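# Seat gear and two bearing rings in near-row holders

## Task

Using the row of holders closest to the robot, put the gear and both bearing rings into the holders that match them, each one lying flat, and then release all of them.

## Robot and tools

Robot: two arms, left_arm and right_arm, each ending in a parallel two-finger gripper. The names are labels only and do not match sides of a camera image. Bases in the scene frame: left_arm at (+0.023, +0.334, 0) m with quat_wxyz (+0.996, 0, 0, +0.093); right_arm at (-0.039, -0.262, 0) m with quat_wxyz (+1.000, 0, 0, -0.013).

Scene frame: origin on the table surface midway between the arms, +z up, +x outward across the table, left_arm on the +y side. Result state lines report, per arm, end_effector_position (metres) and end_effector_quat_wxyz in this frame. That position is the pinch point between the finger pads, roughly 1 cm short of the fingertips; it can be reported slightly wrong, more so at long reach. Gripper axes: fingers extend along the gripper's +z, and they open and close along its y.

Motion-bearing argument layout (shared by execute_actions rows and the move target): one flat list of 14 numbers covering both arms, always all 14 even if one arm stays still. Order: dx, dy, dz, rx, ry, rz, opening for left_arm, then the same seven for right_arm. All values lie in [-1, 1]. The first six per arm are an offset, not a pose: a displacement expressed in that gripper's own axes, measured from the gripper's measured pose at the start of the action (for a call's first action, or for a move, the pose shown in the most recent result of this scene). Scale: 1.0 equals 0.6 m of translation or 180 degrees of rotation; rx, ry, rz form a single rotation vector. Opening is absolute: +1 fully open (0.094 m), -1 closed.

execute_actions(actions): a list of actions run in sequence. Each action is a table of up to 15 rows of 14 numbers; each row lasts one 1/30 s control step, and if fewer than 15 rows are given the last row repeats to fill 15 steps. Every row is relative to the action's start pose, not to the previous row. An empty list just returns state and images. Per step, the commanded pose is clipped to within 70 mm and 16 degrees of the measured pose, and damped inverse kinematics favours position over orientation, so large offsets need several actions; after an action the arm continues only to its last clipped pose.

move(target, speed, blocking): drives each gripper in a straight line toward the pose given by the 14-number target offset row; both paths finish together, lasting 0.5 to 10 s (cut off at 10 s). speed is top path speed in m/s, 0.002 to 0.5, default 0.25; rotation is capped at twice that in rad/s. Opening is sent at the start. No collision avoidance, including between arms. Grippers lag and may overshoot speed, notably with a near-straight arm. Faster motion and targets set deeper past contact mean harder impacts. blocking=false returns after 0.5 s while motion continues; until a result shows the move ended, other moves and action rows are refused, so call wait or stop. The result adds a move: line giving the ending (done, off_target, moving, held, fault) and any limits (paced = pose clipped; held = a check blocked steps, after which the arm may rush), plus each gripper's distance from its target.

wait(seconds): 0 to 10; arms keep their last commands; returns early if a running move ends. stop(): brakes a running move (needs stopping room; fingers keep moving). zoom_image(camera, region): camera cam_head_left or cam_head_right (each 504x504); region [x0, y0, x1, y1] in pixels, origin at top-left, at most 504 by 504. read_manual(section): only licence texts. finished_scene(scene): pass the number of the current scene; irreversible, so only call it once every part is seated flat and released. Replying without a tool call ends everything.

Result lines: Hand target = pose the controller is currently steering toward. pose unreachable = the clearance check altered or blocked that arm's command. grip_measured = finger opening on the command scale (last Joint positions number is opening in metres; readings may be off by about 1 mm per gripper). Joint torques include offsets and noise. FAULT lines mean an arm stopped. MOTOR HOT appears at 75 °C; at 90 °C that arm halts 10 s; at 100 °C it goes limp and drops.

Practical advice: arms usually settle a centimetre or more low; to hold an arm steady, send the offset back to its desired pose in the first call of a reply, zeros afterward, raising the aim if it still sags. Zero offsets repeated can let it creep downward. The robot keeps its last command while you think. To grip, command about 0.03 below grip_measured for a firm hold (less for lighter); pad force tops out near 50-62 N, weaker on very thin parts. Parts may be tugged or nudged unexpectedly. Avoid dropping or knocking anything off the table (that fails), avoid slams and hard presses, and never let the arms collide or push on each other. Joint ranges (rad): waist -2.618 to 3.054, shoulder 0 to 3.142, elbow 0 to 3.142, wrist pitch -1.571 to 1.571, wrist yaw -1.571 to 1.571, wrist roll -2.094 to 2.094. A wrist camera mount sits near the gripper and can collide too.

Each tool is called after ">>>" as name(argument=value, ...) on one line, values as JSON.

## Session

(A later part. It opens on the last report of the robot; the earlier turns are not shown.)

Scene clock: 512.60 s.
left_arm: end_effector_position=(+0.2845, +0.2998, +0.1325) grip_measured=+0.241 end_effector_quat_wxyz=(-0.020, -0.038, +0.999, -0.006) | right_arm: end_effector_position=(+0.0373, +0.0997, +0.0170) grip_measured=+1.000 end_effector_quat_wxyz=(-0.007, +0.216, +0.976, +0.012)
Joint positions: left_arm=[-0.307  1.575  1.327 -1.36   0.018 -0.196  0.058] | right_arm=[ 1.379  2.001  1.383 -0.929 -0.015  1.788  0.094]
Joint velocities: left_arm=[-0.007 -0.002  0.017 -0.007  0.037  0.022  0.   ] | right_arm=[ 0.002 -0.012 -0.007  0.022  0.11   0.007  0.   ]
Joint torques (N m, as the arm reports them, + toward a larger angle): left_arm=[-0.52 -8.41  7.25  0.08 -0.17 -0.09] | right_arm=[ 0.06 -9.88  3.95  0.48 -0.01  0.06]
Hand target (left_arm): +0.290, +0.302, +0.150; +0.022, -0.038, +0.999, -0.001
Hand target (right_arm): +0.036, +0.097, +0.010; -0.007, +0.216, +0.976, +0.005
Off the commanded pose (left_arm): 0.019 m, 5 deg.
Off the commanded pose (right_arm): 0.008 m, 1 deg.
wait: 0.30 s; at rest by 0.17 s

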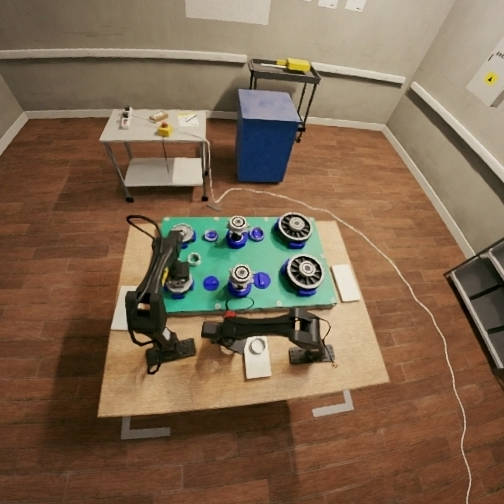

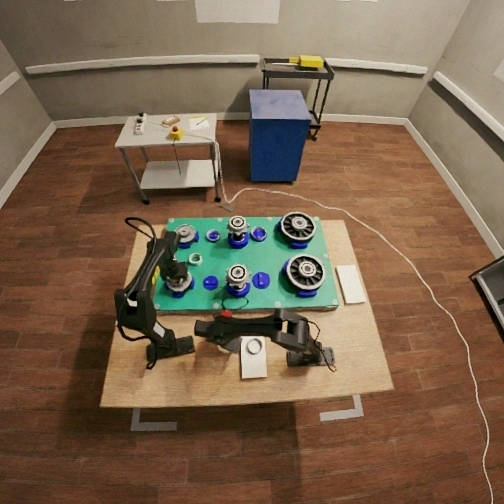

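>>> zoom_image(camera="cam_head_left", region=[155, 262, 203, 304])

>>> zoom_image(camera="cam_head_right", region=[155, 262, 203, 304])

>>> zoom_image(camera="cam_head_left", region=[200, 325, 270, 370])

Region (155, 262, 203, 304) of cam_head_left's 504x504 image, scaled by 10.500, with more detail than that image has; it fills the top 441 rows of this view, and the rest is white.

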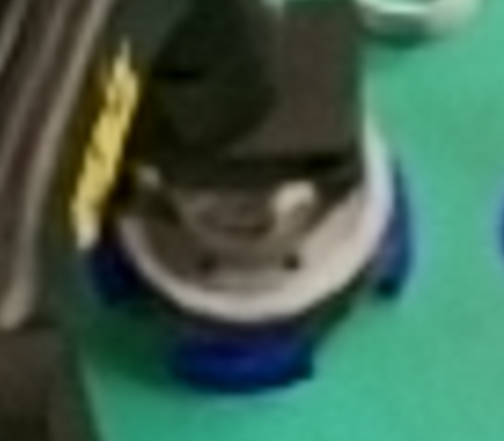

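Region (155, 262, 203, 304) of cam_head_right's 504x504 image, scaled by 10.500, with more detail than that image has; it fills the top 441 rows of this view, and the rest is white.

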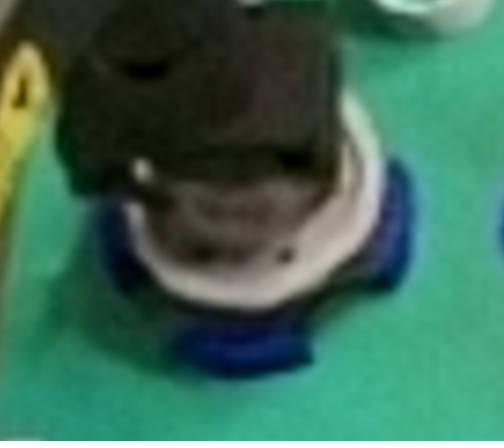

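Region (200, 325, 270, 370) of cam_head_left's 504x504 image, scaled by 7.200, with more detail than that image has; it fills the top 324 rows of this view, and the rest is white.

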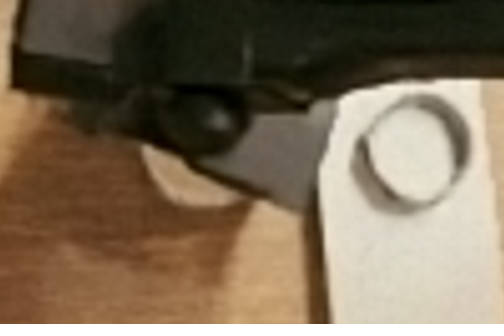

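>>> execute_actions(actions=[[[-0.008,0.002,-0.032,0,-0.027,0,0.18, 0,0,0.003,0,0,0,0.54],[-0.008,0.003,-0.036,0,-0.027,0,0.18, 0,0,0.003,0,0,0,0.54],[-0.008,0.004,-0.040,0,-0.027,0,0.18, 0,0,0.003,0,0,0,0.54],[-0.008,0.006,-0.043,0,-0.027,0,0.18, 0,0,0.003,0,0,0,0.54],[-0.008,0.008,-0.046,0,-0.027,0,0.18, 0,0,0.003,0,0,0,0.54],[-0.008,0.010,-0.048,0,-0.027,0,0.18, 0,0,0.003,0,0,0,0.54],[-0.008,0.012,-0.048,0,-0.027,0,0.18, 0,0,0.003,0,0,0,0.54],[-0.008,0.014,-0.048,0,-0.027,0,0.18, 0,0,0.003,0,0,0,0.54],[-0.008,0.016,-0.048,0,-0.027,0,0.18, 0,0,0.003,0,0,0,0.54],[-0.008,0.018,-0.048,0,-0.027,0,0.18, 0,0,0.003,0,0,0,0.54],[-0.008,0.019,-0.048,0,-0.027,0,0.18, 0,0,0.003,0,0,0,0.54]]])

>>> wait(seconds=0.3)

>>> zoom_image(camera="cam_head_left", region=[155, 262, 203, 304])

>>> zoom_image(camera="cam_head_right", region=[155, 262, 203, 304])

Scene clock: 526.93 s.
left_arm: end_effector_position=(+0.2852, +0.3052, +0.1326) grip_measured=+0.241 end_effector_quat_wxyz=(-0.020, -0.041, +0.999, -0.012) | right_arm: end_effector_position=(+0.0371, +0.1005, +0.0170) grip_measured=+0.579 end_effector_quat_wxyz=(-0.008, +0.216, +0.976, +0.013)
Joint positions: left_arm=[-0.279  1.575  1.327 -1.36   0.029 -0.173  0.058] | right_arm=[ 1.379  2.001  1.383 -0.926 -0.017  1.788  0.074]
Joint velocities: left_arm=[ 0.037 -0.007  0.002  0.022 -0.007  0.022  0.   ] | right_arm=[-0.002 -0.027  0.007  0.022  0.051  0.007  0.   ]
Joint torques (N m, as the arm reports them, + toward a larger angle): left_arm=[ 0.56 -9.39  9.71 -0.37 -0.11 -0.03] | right_arm=[ -0.15 -10.64   4.63   0.39  -0.03   0.02]
Hand target (left_arm): +0.288, +0.312, +0.159; +0.022, -0.039, +0.999, -0.005
Hand target (right_arm): +0.037, +0.100, +0.015; -0.008, +0.216, +0.976, +0.012
Off the commanded pose (left_arm): 0.030 m, 5 deg.
Off the commanded pose (right_arm): 0.002 m, 0 deg.

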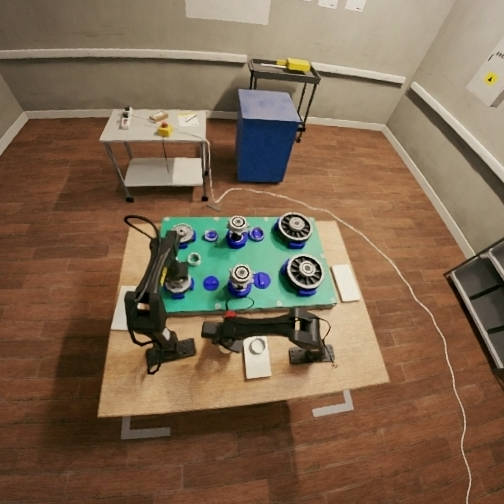

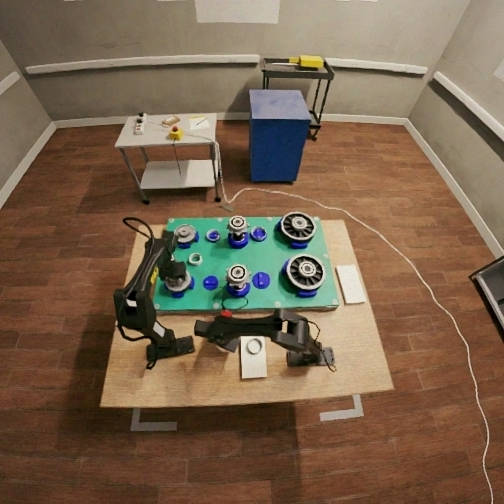

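Scene clock: 527.23 s.
left_arm: end_effector_position=(+0.2852, +0.3054, +0.1326) grip_measured=+0.241 end_effector_quat_wxyz=(-0.020, -0.040, +0.999, -0.012) | right_arm: end_effector_position=(+0.0371, +0.1005, +0.0170) grip_measured=+0.579 end_effector_quat_wxyz=(-0.008, +0.216, +0.976, +0.013)
Joint positions: left_arm=[-0.278  1.575  1.327 -1.36   0.029 -0.17   0.058] | right_arm=[ 1.379  2.001  1.383 -0.926 -0.017  1.788  0.074]
Joint velocities: left_arm=[-0.002  0.007  0.002 -0.037  0.022 -0.051 -0.   ] | right_arm=[-0.012  0.002 -0.002  0.066  0.022 -0.022 -0.001]
Joint torques (N m, as the arm reports them, + toward a larger angle): left_arm=[ 0.84 -9.21  9.59 -0.33 -0.13  0.  ] | right_arm=[ -0.18 -10.71   4.62   0.4    0.02   0.  ]
Hand target (left_arm): +0.288, +0.312, +0.159; +0.022, -0.039, +0.999, -0.005
Hand target (right_arm): +0.037, +0.100, +0.015; -0.008, +0.216, +0.976, +0.012
Off the commanded pose (left_arm): 0.029 m, 5 deg.
Off the commanded pose (right_arm): 0.002 m, 0 deg.
wait: 0.30 s; at rest by 0.17 s

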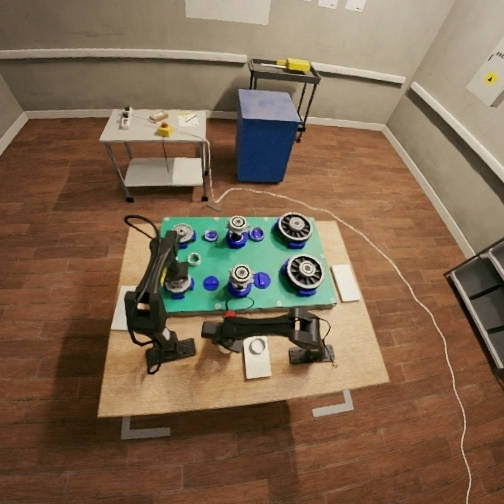

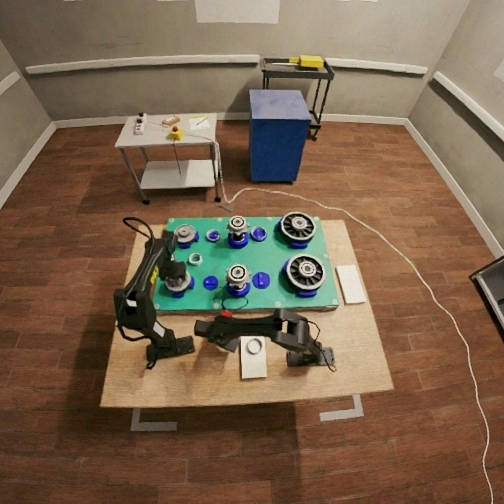

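Region (155, 262, 203, 304) of cam_head_left's 504x504 image, scaled by 10.500, with more detail than that image has; it fills the top 441 rows of this view, and the rest is white.

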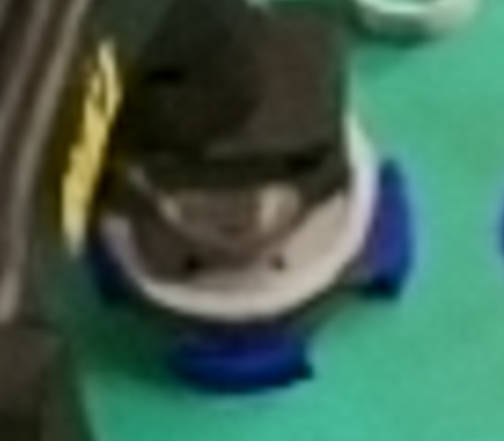

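Region (155, 262, 203, 304) of cam_head_right's 504x504 image, scaled by 10.500, with more detail than that image has; it fills the top 441 rows of this view, and the rest is white.

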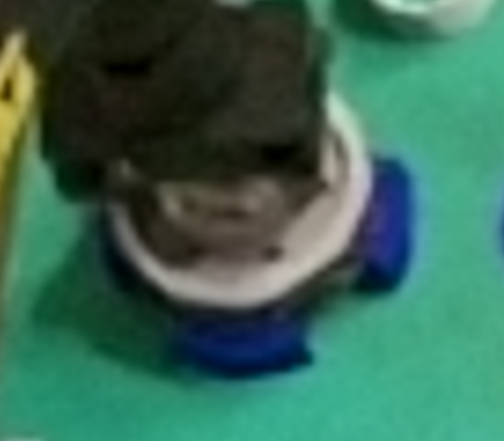

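>>> execute_actions(actions=[[[-0.006,0.011,-0.045,-0.008,-0.027,0,0.18, 0,0,-0.005,0,0,0,0.54],[-0.006,0.012,-0.045,-0.009,-0.027,0,0.18, 0,0,-0.012,0,0,0,0.54],[-0.006,0.013,-0.045,-0.010,-0.027,0,0.18, 0,0,-0.020,0,0,0,0.54],[-0.006,0.014,-0.045,-0.011,-0.027,0,0.18, 0,0,-0.028,0,0,0,0.54],[-0.006,0.015,-0.044,-0.012,-0.027,0,0.18, 0,0,-0.036,0,0,0,0.54],[-0.006,0.016,-0.042,-0.012,-0.027,0,0.18, 0,0,-0.044,0,0,0,0.54],[-0.006,0.016,-0.040,-0.012,-0.027,0,0.18, 0,0,-0.052,0,0,0,0.54],[-0.006,0.016,-0.038,-0.012,-0.027,0,0.18, 0,0,-0.060,0,0,0,0.54],[-0.006,0.016,-0.036,-0.012,-0.027,0,0.18, 0,0,-0.068,0,0,0,0.54],[-0.006,0.016,-0.034,-0.012,-0.027,0,0.18, 0,0,-0.076,0,0,0,0.54],[-0.006,0.016,-0.032,-0.012,-0.027,0,0.18, 0,0,-0.084,0,0,0,0.54],[-0.006,0.016,-0.030,-0.012,-0.027,0,0.18, 0,0,-0.092,0,0,0,0.54],[-0.006,0.016,-0.028,-0.012,-0.027,0,0.18, 0,0,-0.098,0,0,0,0.54],[-0.006,0.016,-0.026,-0.012,-0.027,0,0.18, 0,0,-0.102,0,0,0,0.54],[-0.006,0.016,-0.024,-0.012,-0.027,0,0.18, 0,0,-0.105,0,0,0,0.54]]])

>>> wait(seconds=0.4)

Scene clock: 538.60 s.
left_arm: end_effector_position=(+0.2850, +0.3062, +0.1316) grip_measured=+0.241 end_effector_quat_wxyz=(-0.015, -0.039, +0.999, -0.011) | right_arm: end_effector_position=(+0.0377, +0.1037, +0.0582) grip_measured=+0.579 end_effector_quat_wxyz=(-0.009, +0.215, +0.976, +0.018)
Joint positions: left_arm=[-0.278  1.565  1.314 -1.348  0.025 -0.17   0.058] | right_arm=[ 1.379  1.958  1.492 -1.069 -0.017  1.788  0.074]
Joint velocities: left_arm=[ 0.002 -0.076 -0.081  0.022  0.007 -0.022  0.001] | right_arm=[ 0.022 -0.173  0.339 -0.256 -0.022 -0.007 -0.001]
Joint torques (N m, as the arm reports them, + toward a larger angle): left_arm=[ 0.54 -7.97  6.45 -0.16 -0.3  -0.05] | right_arm=[ -0.12 -12.19   6.5    0.12   0.01  -0.01]
Hand target (left_arm): +0.288, +0.315, +0.146; +0.021, -0.041, +0.999, +0.008
Hand target (right_arm): +0.038, +0.098, +0.079; -0.008, +0.216, +0.976, +0.015
Off the commanded pose (left_arm): 0.018 m, 5 deg.
Off the commanded pose (right_arm): 0.022 m, 1 deg.

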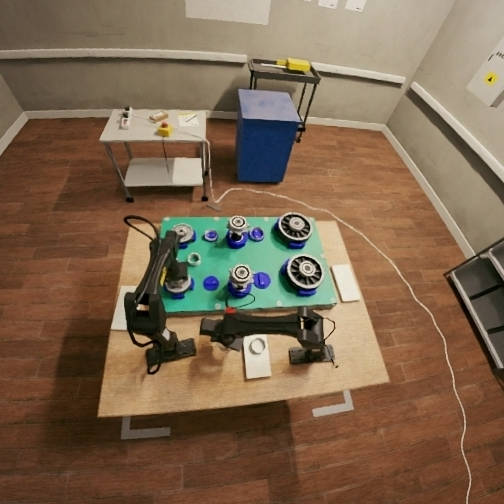

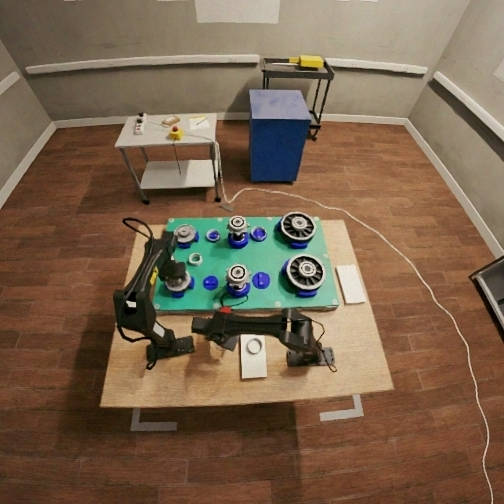

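Scene clock: 539.00 s.
left_arm: end_effector_position=(+0.2852, +0.3062, +0.1316) grip_measured=+0.241 end_effector_quat_wxyz=(-0.013, -0.039, +0.999, -0.011) | right_arm: end_effector_position=(+0.0366, +0.0987, +0.0687) grip_measured=+0.579 end_effector_quat_wxyz=(-0.009, +0.216, +0.976, +0.011)
Joint positions: left_arm=[-0.278  1.561  1.31  -1.342  0.025 -0.17   0.058] | right_arm=[ 1.379  1.943  1.514 -1.12  -0.017  1.788  0.074]
Joint velocities: left_arm=[-0.027 -0.012 -0.002  0.051 -0.051 -0.007 -0.001] | right_arm=[ 0.007  0.002  0.022 -0.007 -0.022  0.037  0.   ]
Joint torques (N m, as the arm reports them, + toward a larger angle): left_arm=[ 0.65 -8.17  6.43 -0.02 -0.29 -0.03] | right_arm=[ -0.27 -11.77   6.81   0.07  -0.03  -0.06]
Hand target (left_arm): +0.288, +0.315, +0.146; +0.021, -0.041, +0.999, +0.008
Hand target (right_arm): +0.038, +0.098, +0.079; -0.008, +0.216, +0.976, +0.015
Off the commanded pose (left_arm): 0.018 m, 4 deg.
Off the commanded pose (right_arm): 0.011 m, 0 deg.
wait: 0.40 s; no rest

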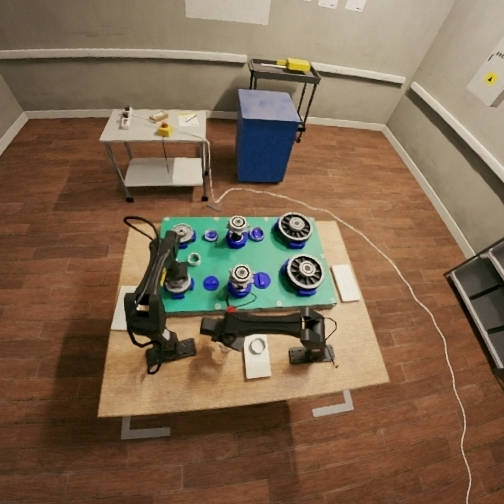

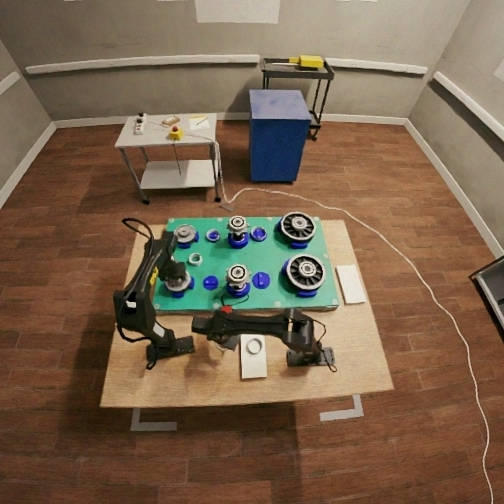

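>>> execute_actions(actions=[[[-0.006,0.010,-0.028,-0.007,-0.025,0,0.18, -0.004,-0.003,-0.018,0,0,0,0.54],[-0.007,0.009,-0.032,-0.007,-0.025,0,0.18, -0.010,-0.007,-0.021,0,0,0,0.54],[-0.008,0.008,-0.036,-0.007,-0.025,0,0.18, -0.018,-0.013,-0.025,0,0,0,0.54],[-0.009,0.008,-0.040,-0.007,-0.025,0,0.18, -0.027,-0.019,-0.030,0,0,0,0.54],[-0.010,0.008,-0.044,-0.007,-0.025,0,0.18, -0.037,-0.026,-0.035,0,0,0,0.54],[-0.010,0.008,-0.048,-0.007,-0.025,0,0.18, -0.047,-0.034,-0.040,0,0,0,0.54],[-0.010,0.008,-0.051,-0.007,-0.025,0,0.18, -0.057,-0.041,-0.045,0,0,0,0.54],[-0.010,0.008,-0.054,-0.007,-0.025,0,0.18, -0.067,-0.048,-0.050,0,0,0,0.54],[-0.010,0.008,-0.057,-0.007,-0.025,0,0.18, -0.077,-0.055,-0.055,0,0,0,0.54],[-0.010,0.008,-0.059,-0.007,-0.025,0,0.18, -0.087,-0.062,-0.060,0,0,0,0.54],[-0.010,0.008,-0.060,-0.007,-0.025,0,0.18, -0.097,-0.069,-0.065,0,0,0,0.54],[-0.010,0.008,-0.060,-0.007,-0.025,0,0.18, -0.106,-0.076,-0.070,0,0,0,0.54],[-0.010,0.008,-0.060,-0.007,-0.025,0,0.18, -0.114,-0.082,-0.074,0,0,0,0.54],[-0.010,0.008,-0.060,-0.007,-0.025,0,0.18, -0.120,-0.086,-0.077,0,0,0,0.54],[-0.010,0.008,-0.060,-0.007,-0.025,0,0.18, -0.124,-0.089,-0.080,0,0,0,0.54]]])

>>> wait(seconds=0.4)

>>> zoom_image(camera="cam_head_left", region=[155, 262, 203, 304])

Scene clock: 561.80 s.
left_arm: end_effector_position=(+0.2813, +0.3104, +0.1324) grip_measured=+0.241 end_effector_quat_wxyz=(-0.023, -0.039, +0.999, +0.001) | right_arm: end_effector_position=(+0.0810, +0.0374, +0.1045) grip_measured=+0.579 end_effector_quat_wxyz=(-0.010, +0.239, +0.971, +0.023)
Joint positions: left_arm=[-0.278  1.568  1.319 -1.369  0.003 -0.17   0.058] | right_arm=[ 1.199  1.731  1.385 -1.183 -0.026  1.656  0.074]
Joint velocities: left_arm=[ 0.017  0.017  0.002 -0.095 -0.095  0.037  0.001] | right_arm=[-0.452 -0.422 -0.12  -0.344  0.007 -0.388  0.001]
Joint torques (N m, as the arm reports them, + toward a larger angle): left_arm=[ 0.38 -8.83 12.88 -0.32 -0.02 -0.11] | right_arm=[ 0.31 -9.78  4.7   0.26 -0.02 -0.07]
Hand target (left_arm): +0.289, +0.313, +0.165; +0.027, -0.040, +0.999, +0.001
Hand target (right_arm): +0.081, +0.019, +0.112; -0.009, +0.217, +0.976, +0.010
Off the commanded pose (left_arm): 0.036 m, 6 deg.
Off the commanded pose (right_arm): 0.022 m, 3 deg.

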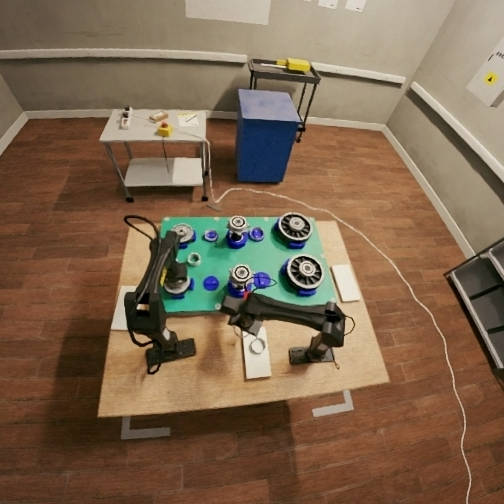

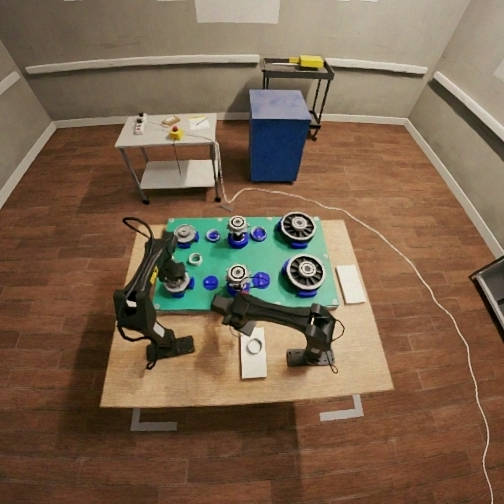

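Scene clock: 562.20 s.
left_arm: end_effector_position=(+0.2804, +0.3108, +0.1326) grip_measured=+0.241 end_effector_quat_wxyz=(-0.025, -0.039, +0.999, +0.002) | right_arm: end_effector_position=(+0.0851, +0.0257, +0.1100) grip_measured=+0.579 end_effector_quat_wxyz=(-0.009, +0.226, +0.974, +0.018)
Joint positions: left_arm=[-0.278  1.568  1.32  -1.374  0.002 -0.17   0.058] | right_arm=[ 1.172  1.703  1.376 -1.212 -0.025  1.602  0.074]
Joint velocities: left_arm=[-0.017  0.002 -0.012 -0.051  0.037  0.007  0.001] | right_arm=[-0.002 -0.012 -0.002 -0.022  0.022 -0.022 -0.   ]
Joint torques (N m, as the arm reports them, + toward a larger angle): left_arm=[ 0.37 -8.71 12.58 -0.42  0.01 -0.05] | right_arm=[ 0.28 -9.39  4.76  0.18 -0.01 -0.08]
Hand target (left_arm): +0.289, +0.313, +0.165; +0.027, -0.040, +0.999, +0.001
Hand target (right_arm): +0.081, +0.019, +0.112; -0.010, +0.217, +0.976, +0.010
Off the commanded pose (left_arm): 0.036 m, 6 deg.
Off the commanded pose (right_arm): 0.009 m, 1 deg.
wait: 0.40 s; no rest

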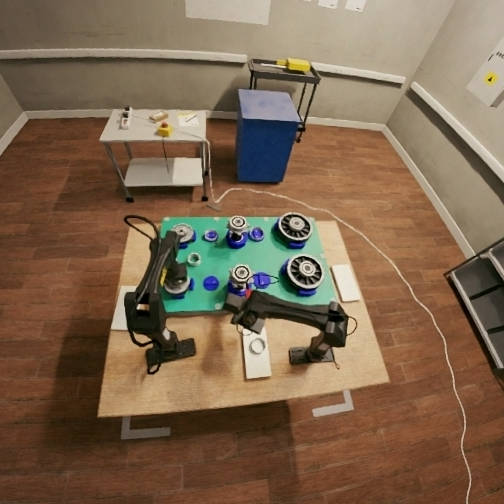

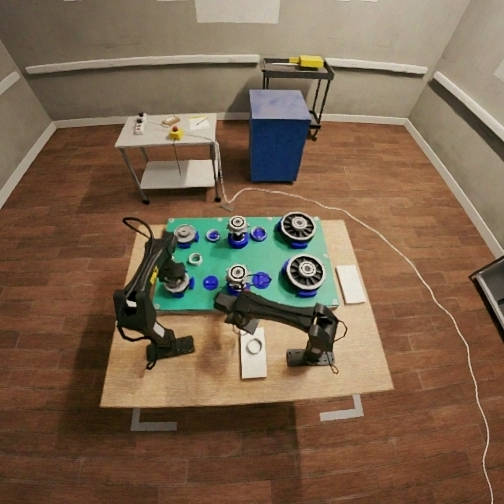

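Region (155, 262, 203, 304) of cam_head_left's 504x504 image, scaled by 10.500, with more detail than that image has; it fills the top 441 rows of this view, and the rest is white.

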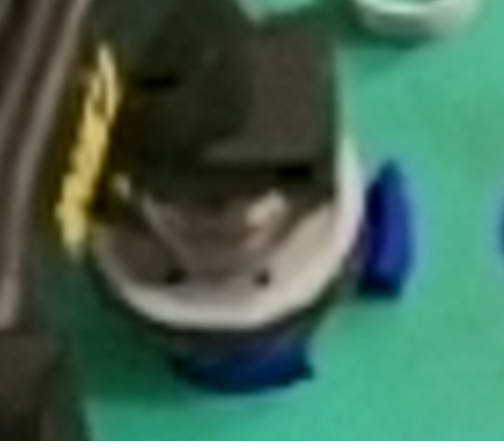

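>>> execute_actions(actions=[])

Scene clock: 579.23 s.
left_arm: end_effector_position=(+0.2804, +0.3108, +0.1326) grip_measured=+0.241 end_effector_quat_wxyz=(-0.025, -0.039, +0.999, +0.002) | right_arm: end_effector_position=(+0.0851, +0.0257, +0.1100) grip_measured=+0.579 end_effector_quat_wxyz=(-0.009, +0.224, +0.974, +0.018)
Joint positions: left_arm=[-0.278  1.568  1.32  -1.374  0.002 -0.17   0.058] | right_arm=[ 1.172  1.703  1.376 -1.212 -0.025  1.598  0.074]
Joint velocities: left_arm=[-0.012 -0.007 -0.007 -0.022 -0.037 -0.066 -0.002] | right_arm=[ 0.002 -0.007  0.012  0.022 -0.11  -0.037 -0.   ]
Joint torques (N m, as the arm reports them, + toward a larger angle): left_arm=[ 0.2  -8.71 12.66 -0.4   0.   -0.04] | right_arm=[ 0.29 -9.3   4.89  0.16 -0.05 -0.07]
Hand target (left_arm): +0.289, +0.313, +0.165; +0.027, -0.040, +0.999, +0.001
Hand target (right_arm): +0.081, +0.019, +0.112; -0.010, +0.217, +0.976, +0.010
Off the commanded pose (left_arm): 0.036 m, 6 deg.
Off the commanded pose (right_arm): 0.009 m, 1 deg.

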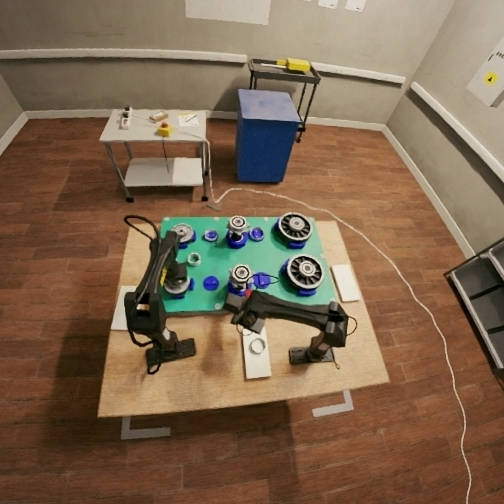

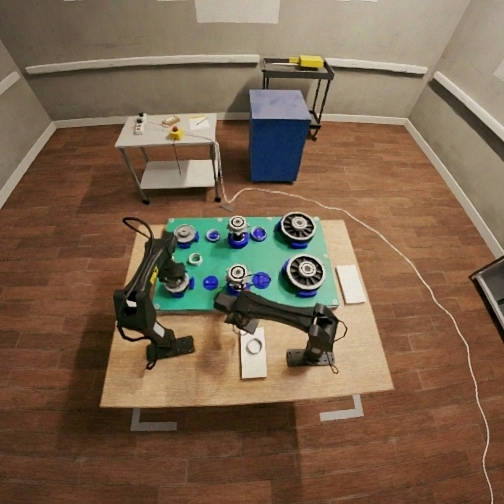

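>>> execute_actions(actions=[[[-0.014,0.002,-0.056,0,-0.035,0,0.18,-0.008,-0.006,-0.008,0,0,0.006,0.54],[-0.015,0.002,-0.057,0,-0.037,0,0.18,-0.016,-0.012,-0.012,0,0,0.012,0.54],[-0.016,0.001,-0.058,0,-0.038,0,0.18,-0.024,-0.018,-0.016,0,0,0.018,0.54],[-0.018,0.001,-0.058,0,-0.040,0,0.18,-0.032,-0.024,-0.020,0,0,0.024,0.54],[-0.019,0,-0.059,0,-0.041,0,0.18,-0.040,-0.030,-0.025,0,0,0.030,0.54],[-0.020,0,-0.060,0,-0.043,0,0.18,-0.048,-0.036,-0.030,0,0,0.036,0.54],[-0.022,-0.001,-0.060,0,-0.044,0,0.18,-0.056,-0.042,-0.035,0,0,0.042,0.54],[-0.023,-0.001,-0.061,0,-0.046,0,0.18,-0.064,-0.049,-0.040,0,0,0.048,0.54],[-0.025,-0.002,-0.062,0,-0.048,0,0.18,-0.074,-0.057,-0.045,0,0,0.055,0.54]]])

>>> wait(seconds=0.5)

Scene clock: 596.00 s.
left_arm: end_effector_position=(+0.2810, +0.3118, +0.1326) grip_measured=+0.241 end_effector_quat_wxyz=(-0.024, -0.041, +0.999, +0.005) | right_arm: end_effector_position=(+0.1155, -0.0181, +0.1316) grip_measured=+0.579 end_effector_quat_wxyz=(-0.010, +0.305, +0.952, +0.026)
Joint positions: left_arm=[-0.278  1.568  1.32  -1.372 -0.004 -0.174  0.058] | right_arm=[ 1.009  1.594  1.342 -1.275 -0.032  1.605  0.074]
Joint velocities: left_arm=[ 0.012 -0.002 -0.012 -0.007 -0.066  0.007  0.   ] | right_arm=[ 0.007  0.002 -0.017 -0.066 -0.051 -0.022 -0.   ]
Joint torques (N m, as the arm reports them, + toward a larger angle): left_arm=[ -0.84 -10.07  11.2    0.    -0.09  -0.13] | right_arm=[ 0.01 -8.39  5.09  0.29  0.    0.07]
Hand target (left_arm): +0.294, +0.311, +0.168; +0.050, -0.041, +0.998, +0.004
Hand target (right_arm): +0.111, -0.025, +0.134; -0.012, +0.307, +0.952, +0.017
Off the commanded pose (left_arm): 0.040 m, 8 deg.
Off the commanded pose (right_arm): 0.010 m, 1 deg.

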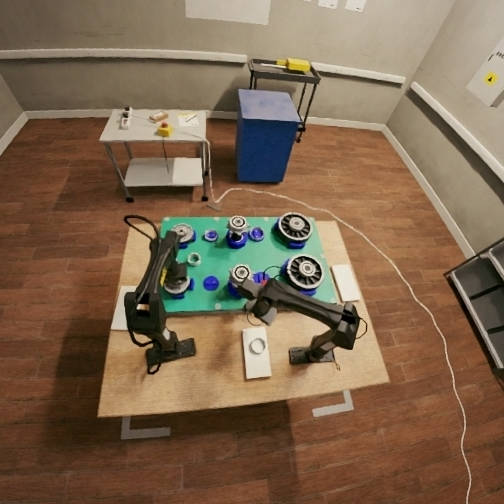

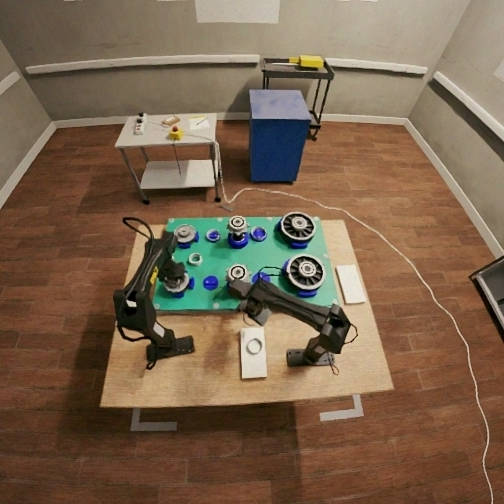

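Scene clock: 596.50 s.
left_arm: end_effector_position=(+0.2810, +0.3118, +0.1326) grip_measured=+0.241 end_effector_quat_wxyz=(-0.024, -0.041, +0.999, +0.005) | right_arm: end_effector_position=(+0.1144, -0.0195, +0.1315) grip_measured=+0.579 end_effector_quat_wxyz=(-0.011, +0.305, +0.952, +0.022)
Joint positions: left_arm=[-0.278  1.568  1.32  -1.372 -0.004 -0.174  0.058] | right_arm=[ 1.009  1.594  1.342 -1.282 -0.033  1.605  0.074]
Joint velocities: left_arm=[-0.022 -0.022  0.002  0.037  0.037 -0.037  0.001] | right_arm=[ 0.012 -0.022  0.012 -0.022 -0.007 -0.037 -0.002]
Joint torques (N m, as the arm reports them, + toward a larger angle): left_arm=[ -0.86 -10.02  11.43  -0.01  -0.04  -0.12] | right_arm=[ 0.1  -8.42  4.96  0.18 -0.05  0.05]
Hand target (left_arm): +0.294, +0.311, +0.168; +0.050, -0.040, +0.998, +0.004
Hand target (right_arm): +0.111, -0.025, +0.134; -0.011, +0.307, +0.952, +0.017
Off the commanded pose (left_arm): 0.040 m, 8 deg.
Off the commanded pose (right_arm): 0.008 m, 1 deg.
wait: 0.50 s; at rest by 0.20 s

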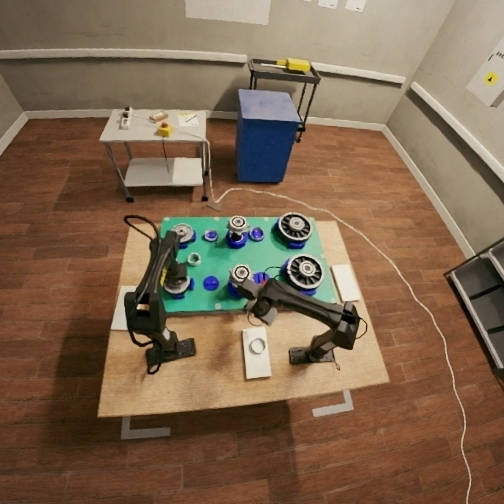

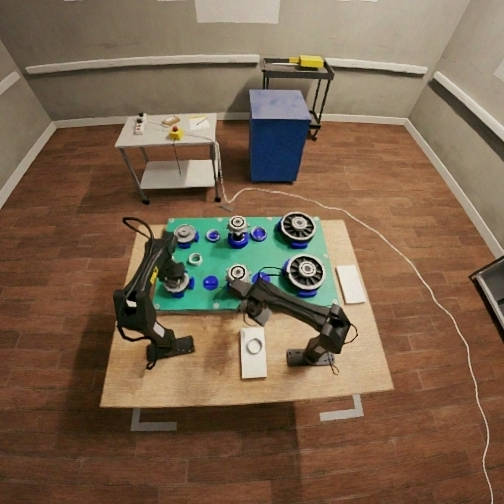

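>>> zoom_image(camera="cam_head_left", region=[140, 215, 240, 315])

>>> zoom_image(camera="cam_head_right", region=[140, 215, 240, 315])

Region (140, 215, 240, 315) of cam_head_left's 504x504 image, scaled by 5.040, with more detail than that image has.

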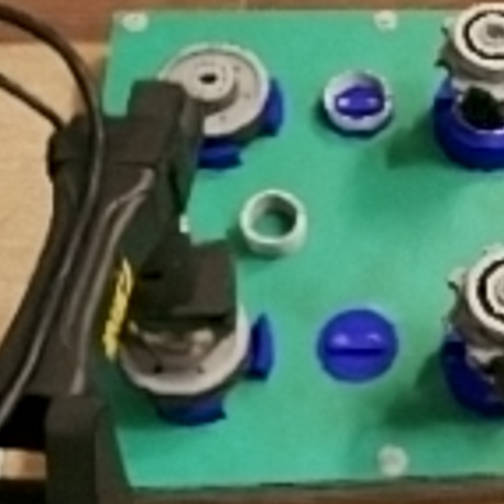

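Region (140, 215, 240, 315) of cam_head_right's 504x504 image, scaled by 5.040, with more detail than that image has.

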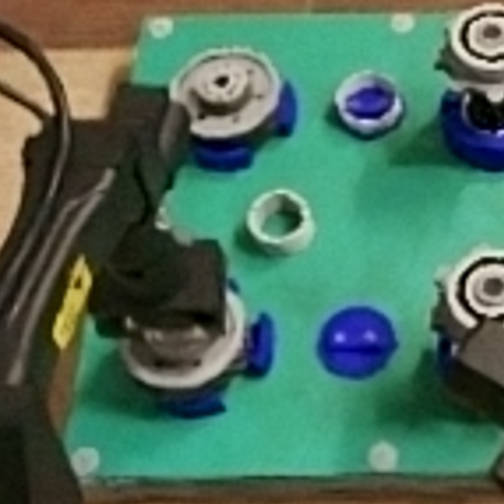

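>>> execute_actions(actions=[[[-0.024,-0.003,-0.063,0,-0.048,0,0.18,-0.006,-0.010,-0.008,0,0,0.006,0.54],[-0.024,-0.004,-0.066,0,-0.048,0,0.18,-0.014,-0.014,-0.010,0,0,0.012,0.54],[-0.025,-0.005,-0.069,0,-0.048,0,0.18,-0.022,-0.018,-0.012,0,0,0.018,0.54],[-0.025,-0.006,-0.072,0,-0.048,0,0.18,-0.030,-0.022,-0.014,0,0,0.024,0.54],[-0.026,-0.007,-0.075,0,-0.048,0,0.18,-0.038,-0.026,-0.016,0,0,0.030,0.54],[-0.026,-0.008,-0.078,0,-0.048,0,0.18,-0.046,-0.030,-0.018,0,0,0.036,0.54],[-0.027,-0.009,-0.080,0,-0.048,0,0.18,-0.054,-0.034,-0.020,0,0,0.042,0.54],[-0.027,-0.010,-0.082,0,-0.048,0,0.18,-0.064,-0.038,-0.022,0,0,0.048,0.54],[-0.028,-0.011,-0.084,0,-0.048,0,0.18,-0.075,-0.045,-0.024,0,0,0.055,0.54]]])

>>> wait(seconds=0.3)

Scene clock: 616.33 s.
left_arm: end_effector_position=(+0.2910, +0.3072, +0.1460) grip_measured=+0.241 end_effector_quat_wxyz=(-0.002, -0.041, +0.999, +0.008) | right_arm: end_effector_position=(+0.1412, -0.0621, +0.1398) grip_measured=+0.579 end_effector_quat_wxyz=(-0.012, +0.389, +0.921, +0.026)
Joint positions: left_arm=[-0.299  1.568  1.374 -1.383 -0.015 -0.195  0.058] | right_arm=[ 0.834  1.524  1.306 -1.313 -0.041  1.608  0.074]
Joint velocities: left_arm=[-0.002 -0.002 -0.002 -0.066  0.051  0.007  0.001] | right_arm=[ 0.002 -0.017  0.007 -0.007  0.051  0.007  0.001]
Joint torques (N m, as the arm reports them, + toward a larger angle): left_arm=[-0.61 -9.05 12.46 -0.27 -0.03 -0.09] | right_arm=[-0.04 -8.08  4.66  0.21 -0.04 -0.04]
Hand target (left_arm): +0.298, +0.307, +0.180; +0.052, -0.042, +0.998, +0.007
Hand target (right_arm): +0.135, -0.068, +0.143; -0.014, +0.387, +0.922, +0.021
Off the commanded pose (left_arm): 0.037 m, 6 deg.
Off the commanded pose (right_arm): 0.009 m, 1 deg.

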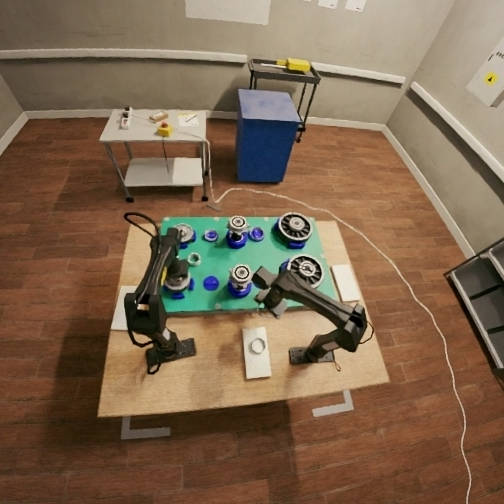

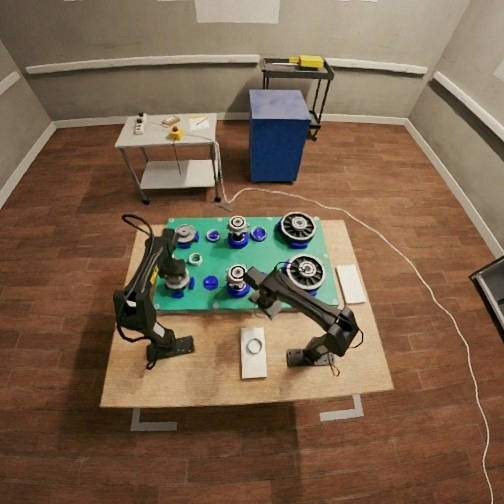

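Scene clock: 616.63 s.
left_arm: end_effector_position=(+0.2884, +0.3076, +0.1461) grip_measured=+0.241 end_effector_quat_wxyz=(-0.007, -0.042, +0.999, +0.009) | right_arm: end_effector_position=(+0.1407, -0.0623, +0.1398) grip_measured=+0.579 end_effector_quat_wxyz=(-0.013, +0.389, +0.921, +0.025)
Joint positions: left_arm=[-0.299  1.568  1.375 -1.394 -0.015 -0.197  0.058] | right_arm=[ 0.834  1.524  1.306 -1.315 -0.041  1.608  0.074]
Joint velocities: left_arm=[ 0.007  0.017  0.007  0.007 -0.022 -0.007  0.   ] | right_arm=[ 0.002  0.002  0.002  0.051  0.051 -0.022 -0.002]
Joint torques (N m, as the arm reports them, + toward a larger angle): left_arm=[-0.55 -8.92 12.4  -0.15 -0.07 -0.08] | right_arm=[-0.09 -7.98  4.67  0.18 -0.04 -0.08]
Hand target (left_arm): +0.298, +0.307, +0.180; +0.052, -0.042, +0.998, +0.007
Hand target (right_arm): +0.135, -0.068, +0.143; -0.014, +0.387, +0.922, +0.021
Off the commanded pose (left_arm): 0.038 m, 7 deg.
Off the commanded pose (right_arm): 0.009 m, 1 deg.
wait: 0.30 s; no rest

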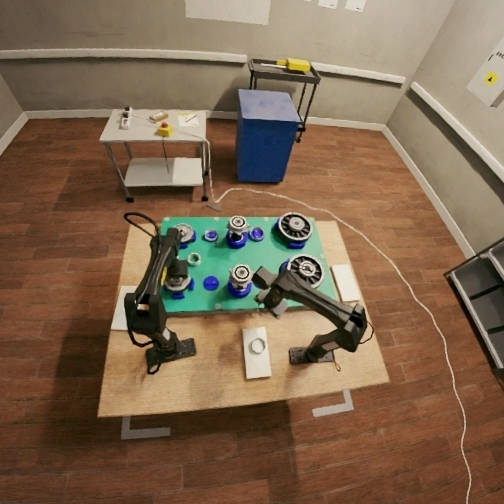

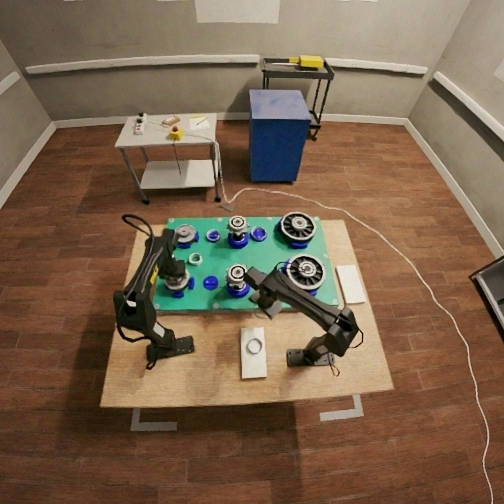

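>>> zoom_image(camera="cam_head_left", region=[140, 215, 240, 315])

>>> zoom_image(camera="cam_head_right", region=[140, 215, 240, 315])

Region (140, 215, 240, 315) of cam_head_left's 504x504 image, scaled by 5.040, with more detail than that image has.

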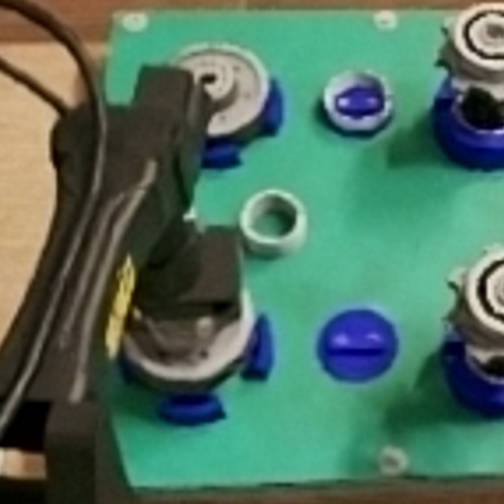

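Region (140, 215, 240, 315) of cam_head_right's 504x504 image, scaled by 5.040, with more detail than that image has.

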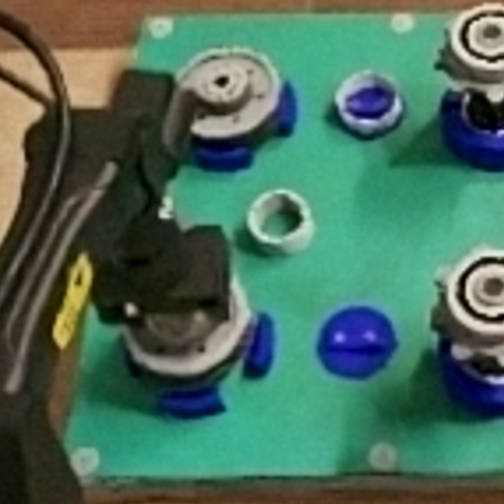

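>>> execute_actions(actions=[[[-0.016,-0.002,-0.057,0.001,-0.038,0,0.18,-0.004,-0.010,-0.006,0,0,0.004,0.54],[-0.016,-0.002,-0.054,0.002,-0.037,0,0.18,-0.011,-0.007,-0.007,0,0,0.008,0.54],[-0.015,-0.002,-0.051,0.002,-0.036,0,0.18,-0.018,-0.004,-0.007,0,0,0.012,0.54],[-0.015,-0.002,-0.048,0.003,-0.035,0,0.18,-0.025,-0.001,-0.008,0,0,0.016,0.54],[-0.014,-0.002,-0.045,0.003,-0.034,0,0.18,-0.032,0.002,-0.008,0,0,0.020,0.54],[-0.014,-0.003,-0.042,0.004,-0.033,0,0.18,-0.039,0.005,-0.009,0,0,0.024,0.54],[-0.014,-0.003,-0.039,0.004,-0.032,0,0.18,-0.046,0.008,-0.009,0,0,0.028,0.54],[-0.013,-0.003,-0.036,0.005,-0.031,0,0.18,-0.053,0.011,-0.010,0,0,0.032,0.54],[-0.013,-0.003,-0.033,0.005,-0.030,0,0.18,-0.060,0.013,-0.010,0,0,0.036,0.54],[-0.013,-0.003,-0.030,0.006,-0.029,0,0.18,-0.067,0.016,-0.011,0,0,0.040,0.54],[-0.012,-0.003,-0.027,0.006,-0.028,0,0.18,-0.074,0.018,-0.011,0,0,0.043,0.54],[-0.012,-0.003,-0.024,0.006,-0.027,0,0.18,-0.081,0.021,-0.012,0,0,0.046,0.54],[-0.012,-0.003,-0.021,0.006,-0.026,0,0.18,-0.088,0.023,-0.012,0,0,0.048,0.54],[-0.011,-0.003,-0.018,0.006,-0.025,0,0.18,-0.094,0.025,-0.012,0,0,0.050,0.54],[-0.011,-0.003,-0.016,0.006,-0.024,0,0.18,-0.094,0.025,-0.012,0,0,0.050,0.54]]])

>>> wait(seconds=0.6)

Scene clock: 644.57 s.
left_arm: end_effector_position=(+0.2832, +0.3079, +0.1331) grip_measured=+0.241 end_effector_quat_wxyz=(-0.020, -0.043, +0.999, +0.010) | right_arm: end_effector_position=(+0.1842, -0.0903, +0.1387) grip_measured=+0.579 end_effector_quat_wxyz=(-0.017, +0.464, +0.886, +0.023)
Joint positions: left_arm=[-0.299  1.572  1.326 -1.368 -0.014 -0.198  0.058] | right_arm=[ 0.647  1.584  1.361 -1.322 -0.05   1.587  0.074]
Joint velocities: left_arm=[-0.012  0.056 -0.154  0.081 -0.037  0.007  0.   ] | right_arm=[-0.31   0.212  0.164 -0.051  0.037 -0.11  -0.001]
Joint torques (N m, as the arm reports them, + toward a larger angle): left_arm=[ 0.14 -8.78  9.52 -0.12  0.09 -0.05] | right_arm=[ 0.15 -7.05  6.92  0.16 -0.02 -0.08]
Hand target (left_arm): +0.294, +0.306, +0.155; +0.031, -0.043, +0.999, +0.001
Hand target (right_arm): +0.190, -0.092, +0.145; -0.015, +0.460, +0.887, +0.024
Off the commanded pose (left_arm): 0.026 m, 6 deg.
Off the commanded pose (right_arm): 0.009 m, 1 deg.

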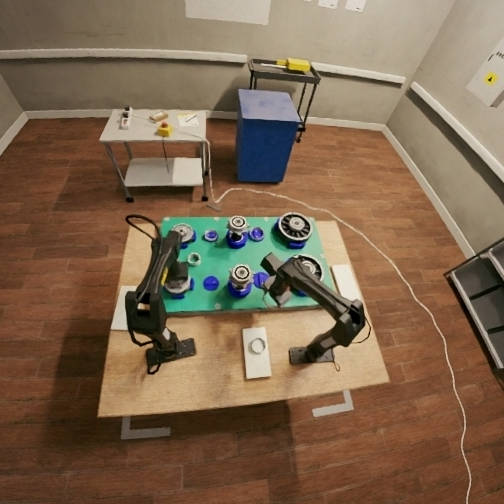

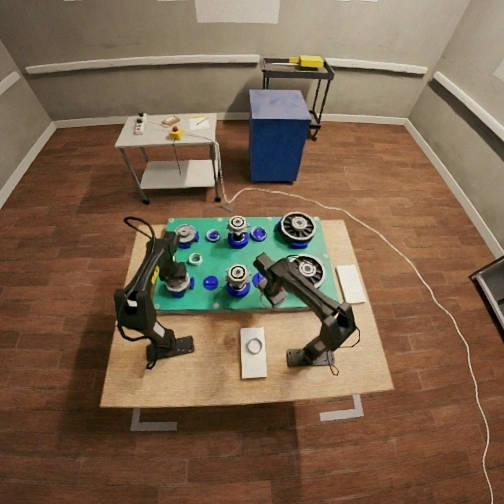

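Scene clock: 645.17 s.
left_arm: end_effector_position=(+0.2828, +0.3074, +0.1312) grip_measured=+0.241 end_effector_quat_wxyz=(-0.023, -0.043, +0.999, +0.009) | right_arm: end_effector_position=(+0.1883, -0.0929, +0.1379) grip_measured=+0.579 end_effector_quat_wxyz=(-0.017, +0.464, +0.885, +0.022)
Joint positions: left_arm=[-0.299  1.576  1.322 -1.366 -0.011 -0.198  0.058] | right_arm=[ 0.631  1.594  1.367 -1.322 -0.051  1.572  0.074]
Joint velocities: left_arm=[-0.017 -0.012  0.002 -0.007 -0.022  0.022  0.   ] | right_arm=[-0.017 -0.002  0.007  0.007 -0.037 -0.066 -0.001]
Joint torques (N m, as the arm reports them, + toward a larger angle): left_arm=[ 0.02 -8.6   9.29  0.07  0.01 -0.04] | right_arm=[-0.15 -6.97  7.27  0.13 -0.01 -0.09]
Hand target (left_arm): +0.294, +0.306, +0.155; +0.031, -0.042, +0.999, +0.001
Hand target (right_arm): +0.190, -0.092, +0.145; -0.015, +0.460, +0.887, +0.024
Off the commanded pose (left_arm): 0.027 m, 6 deg.
Off the commanded pose (right_arm): 0.008 m, 1 deg.
wait: 0.60 s; at rest by 0.23 s

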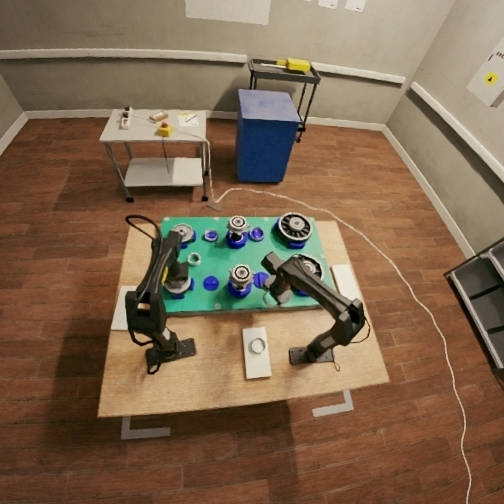

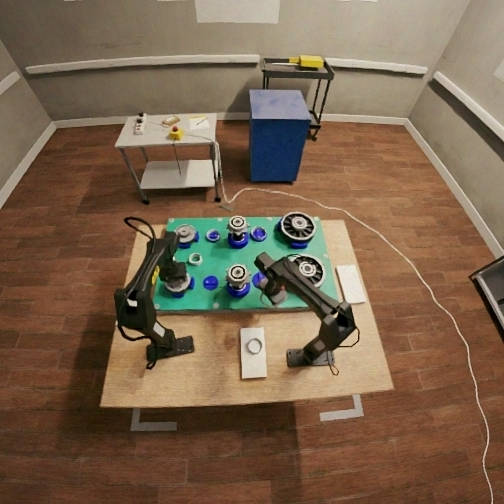

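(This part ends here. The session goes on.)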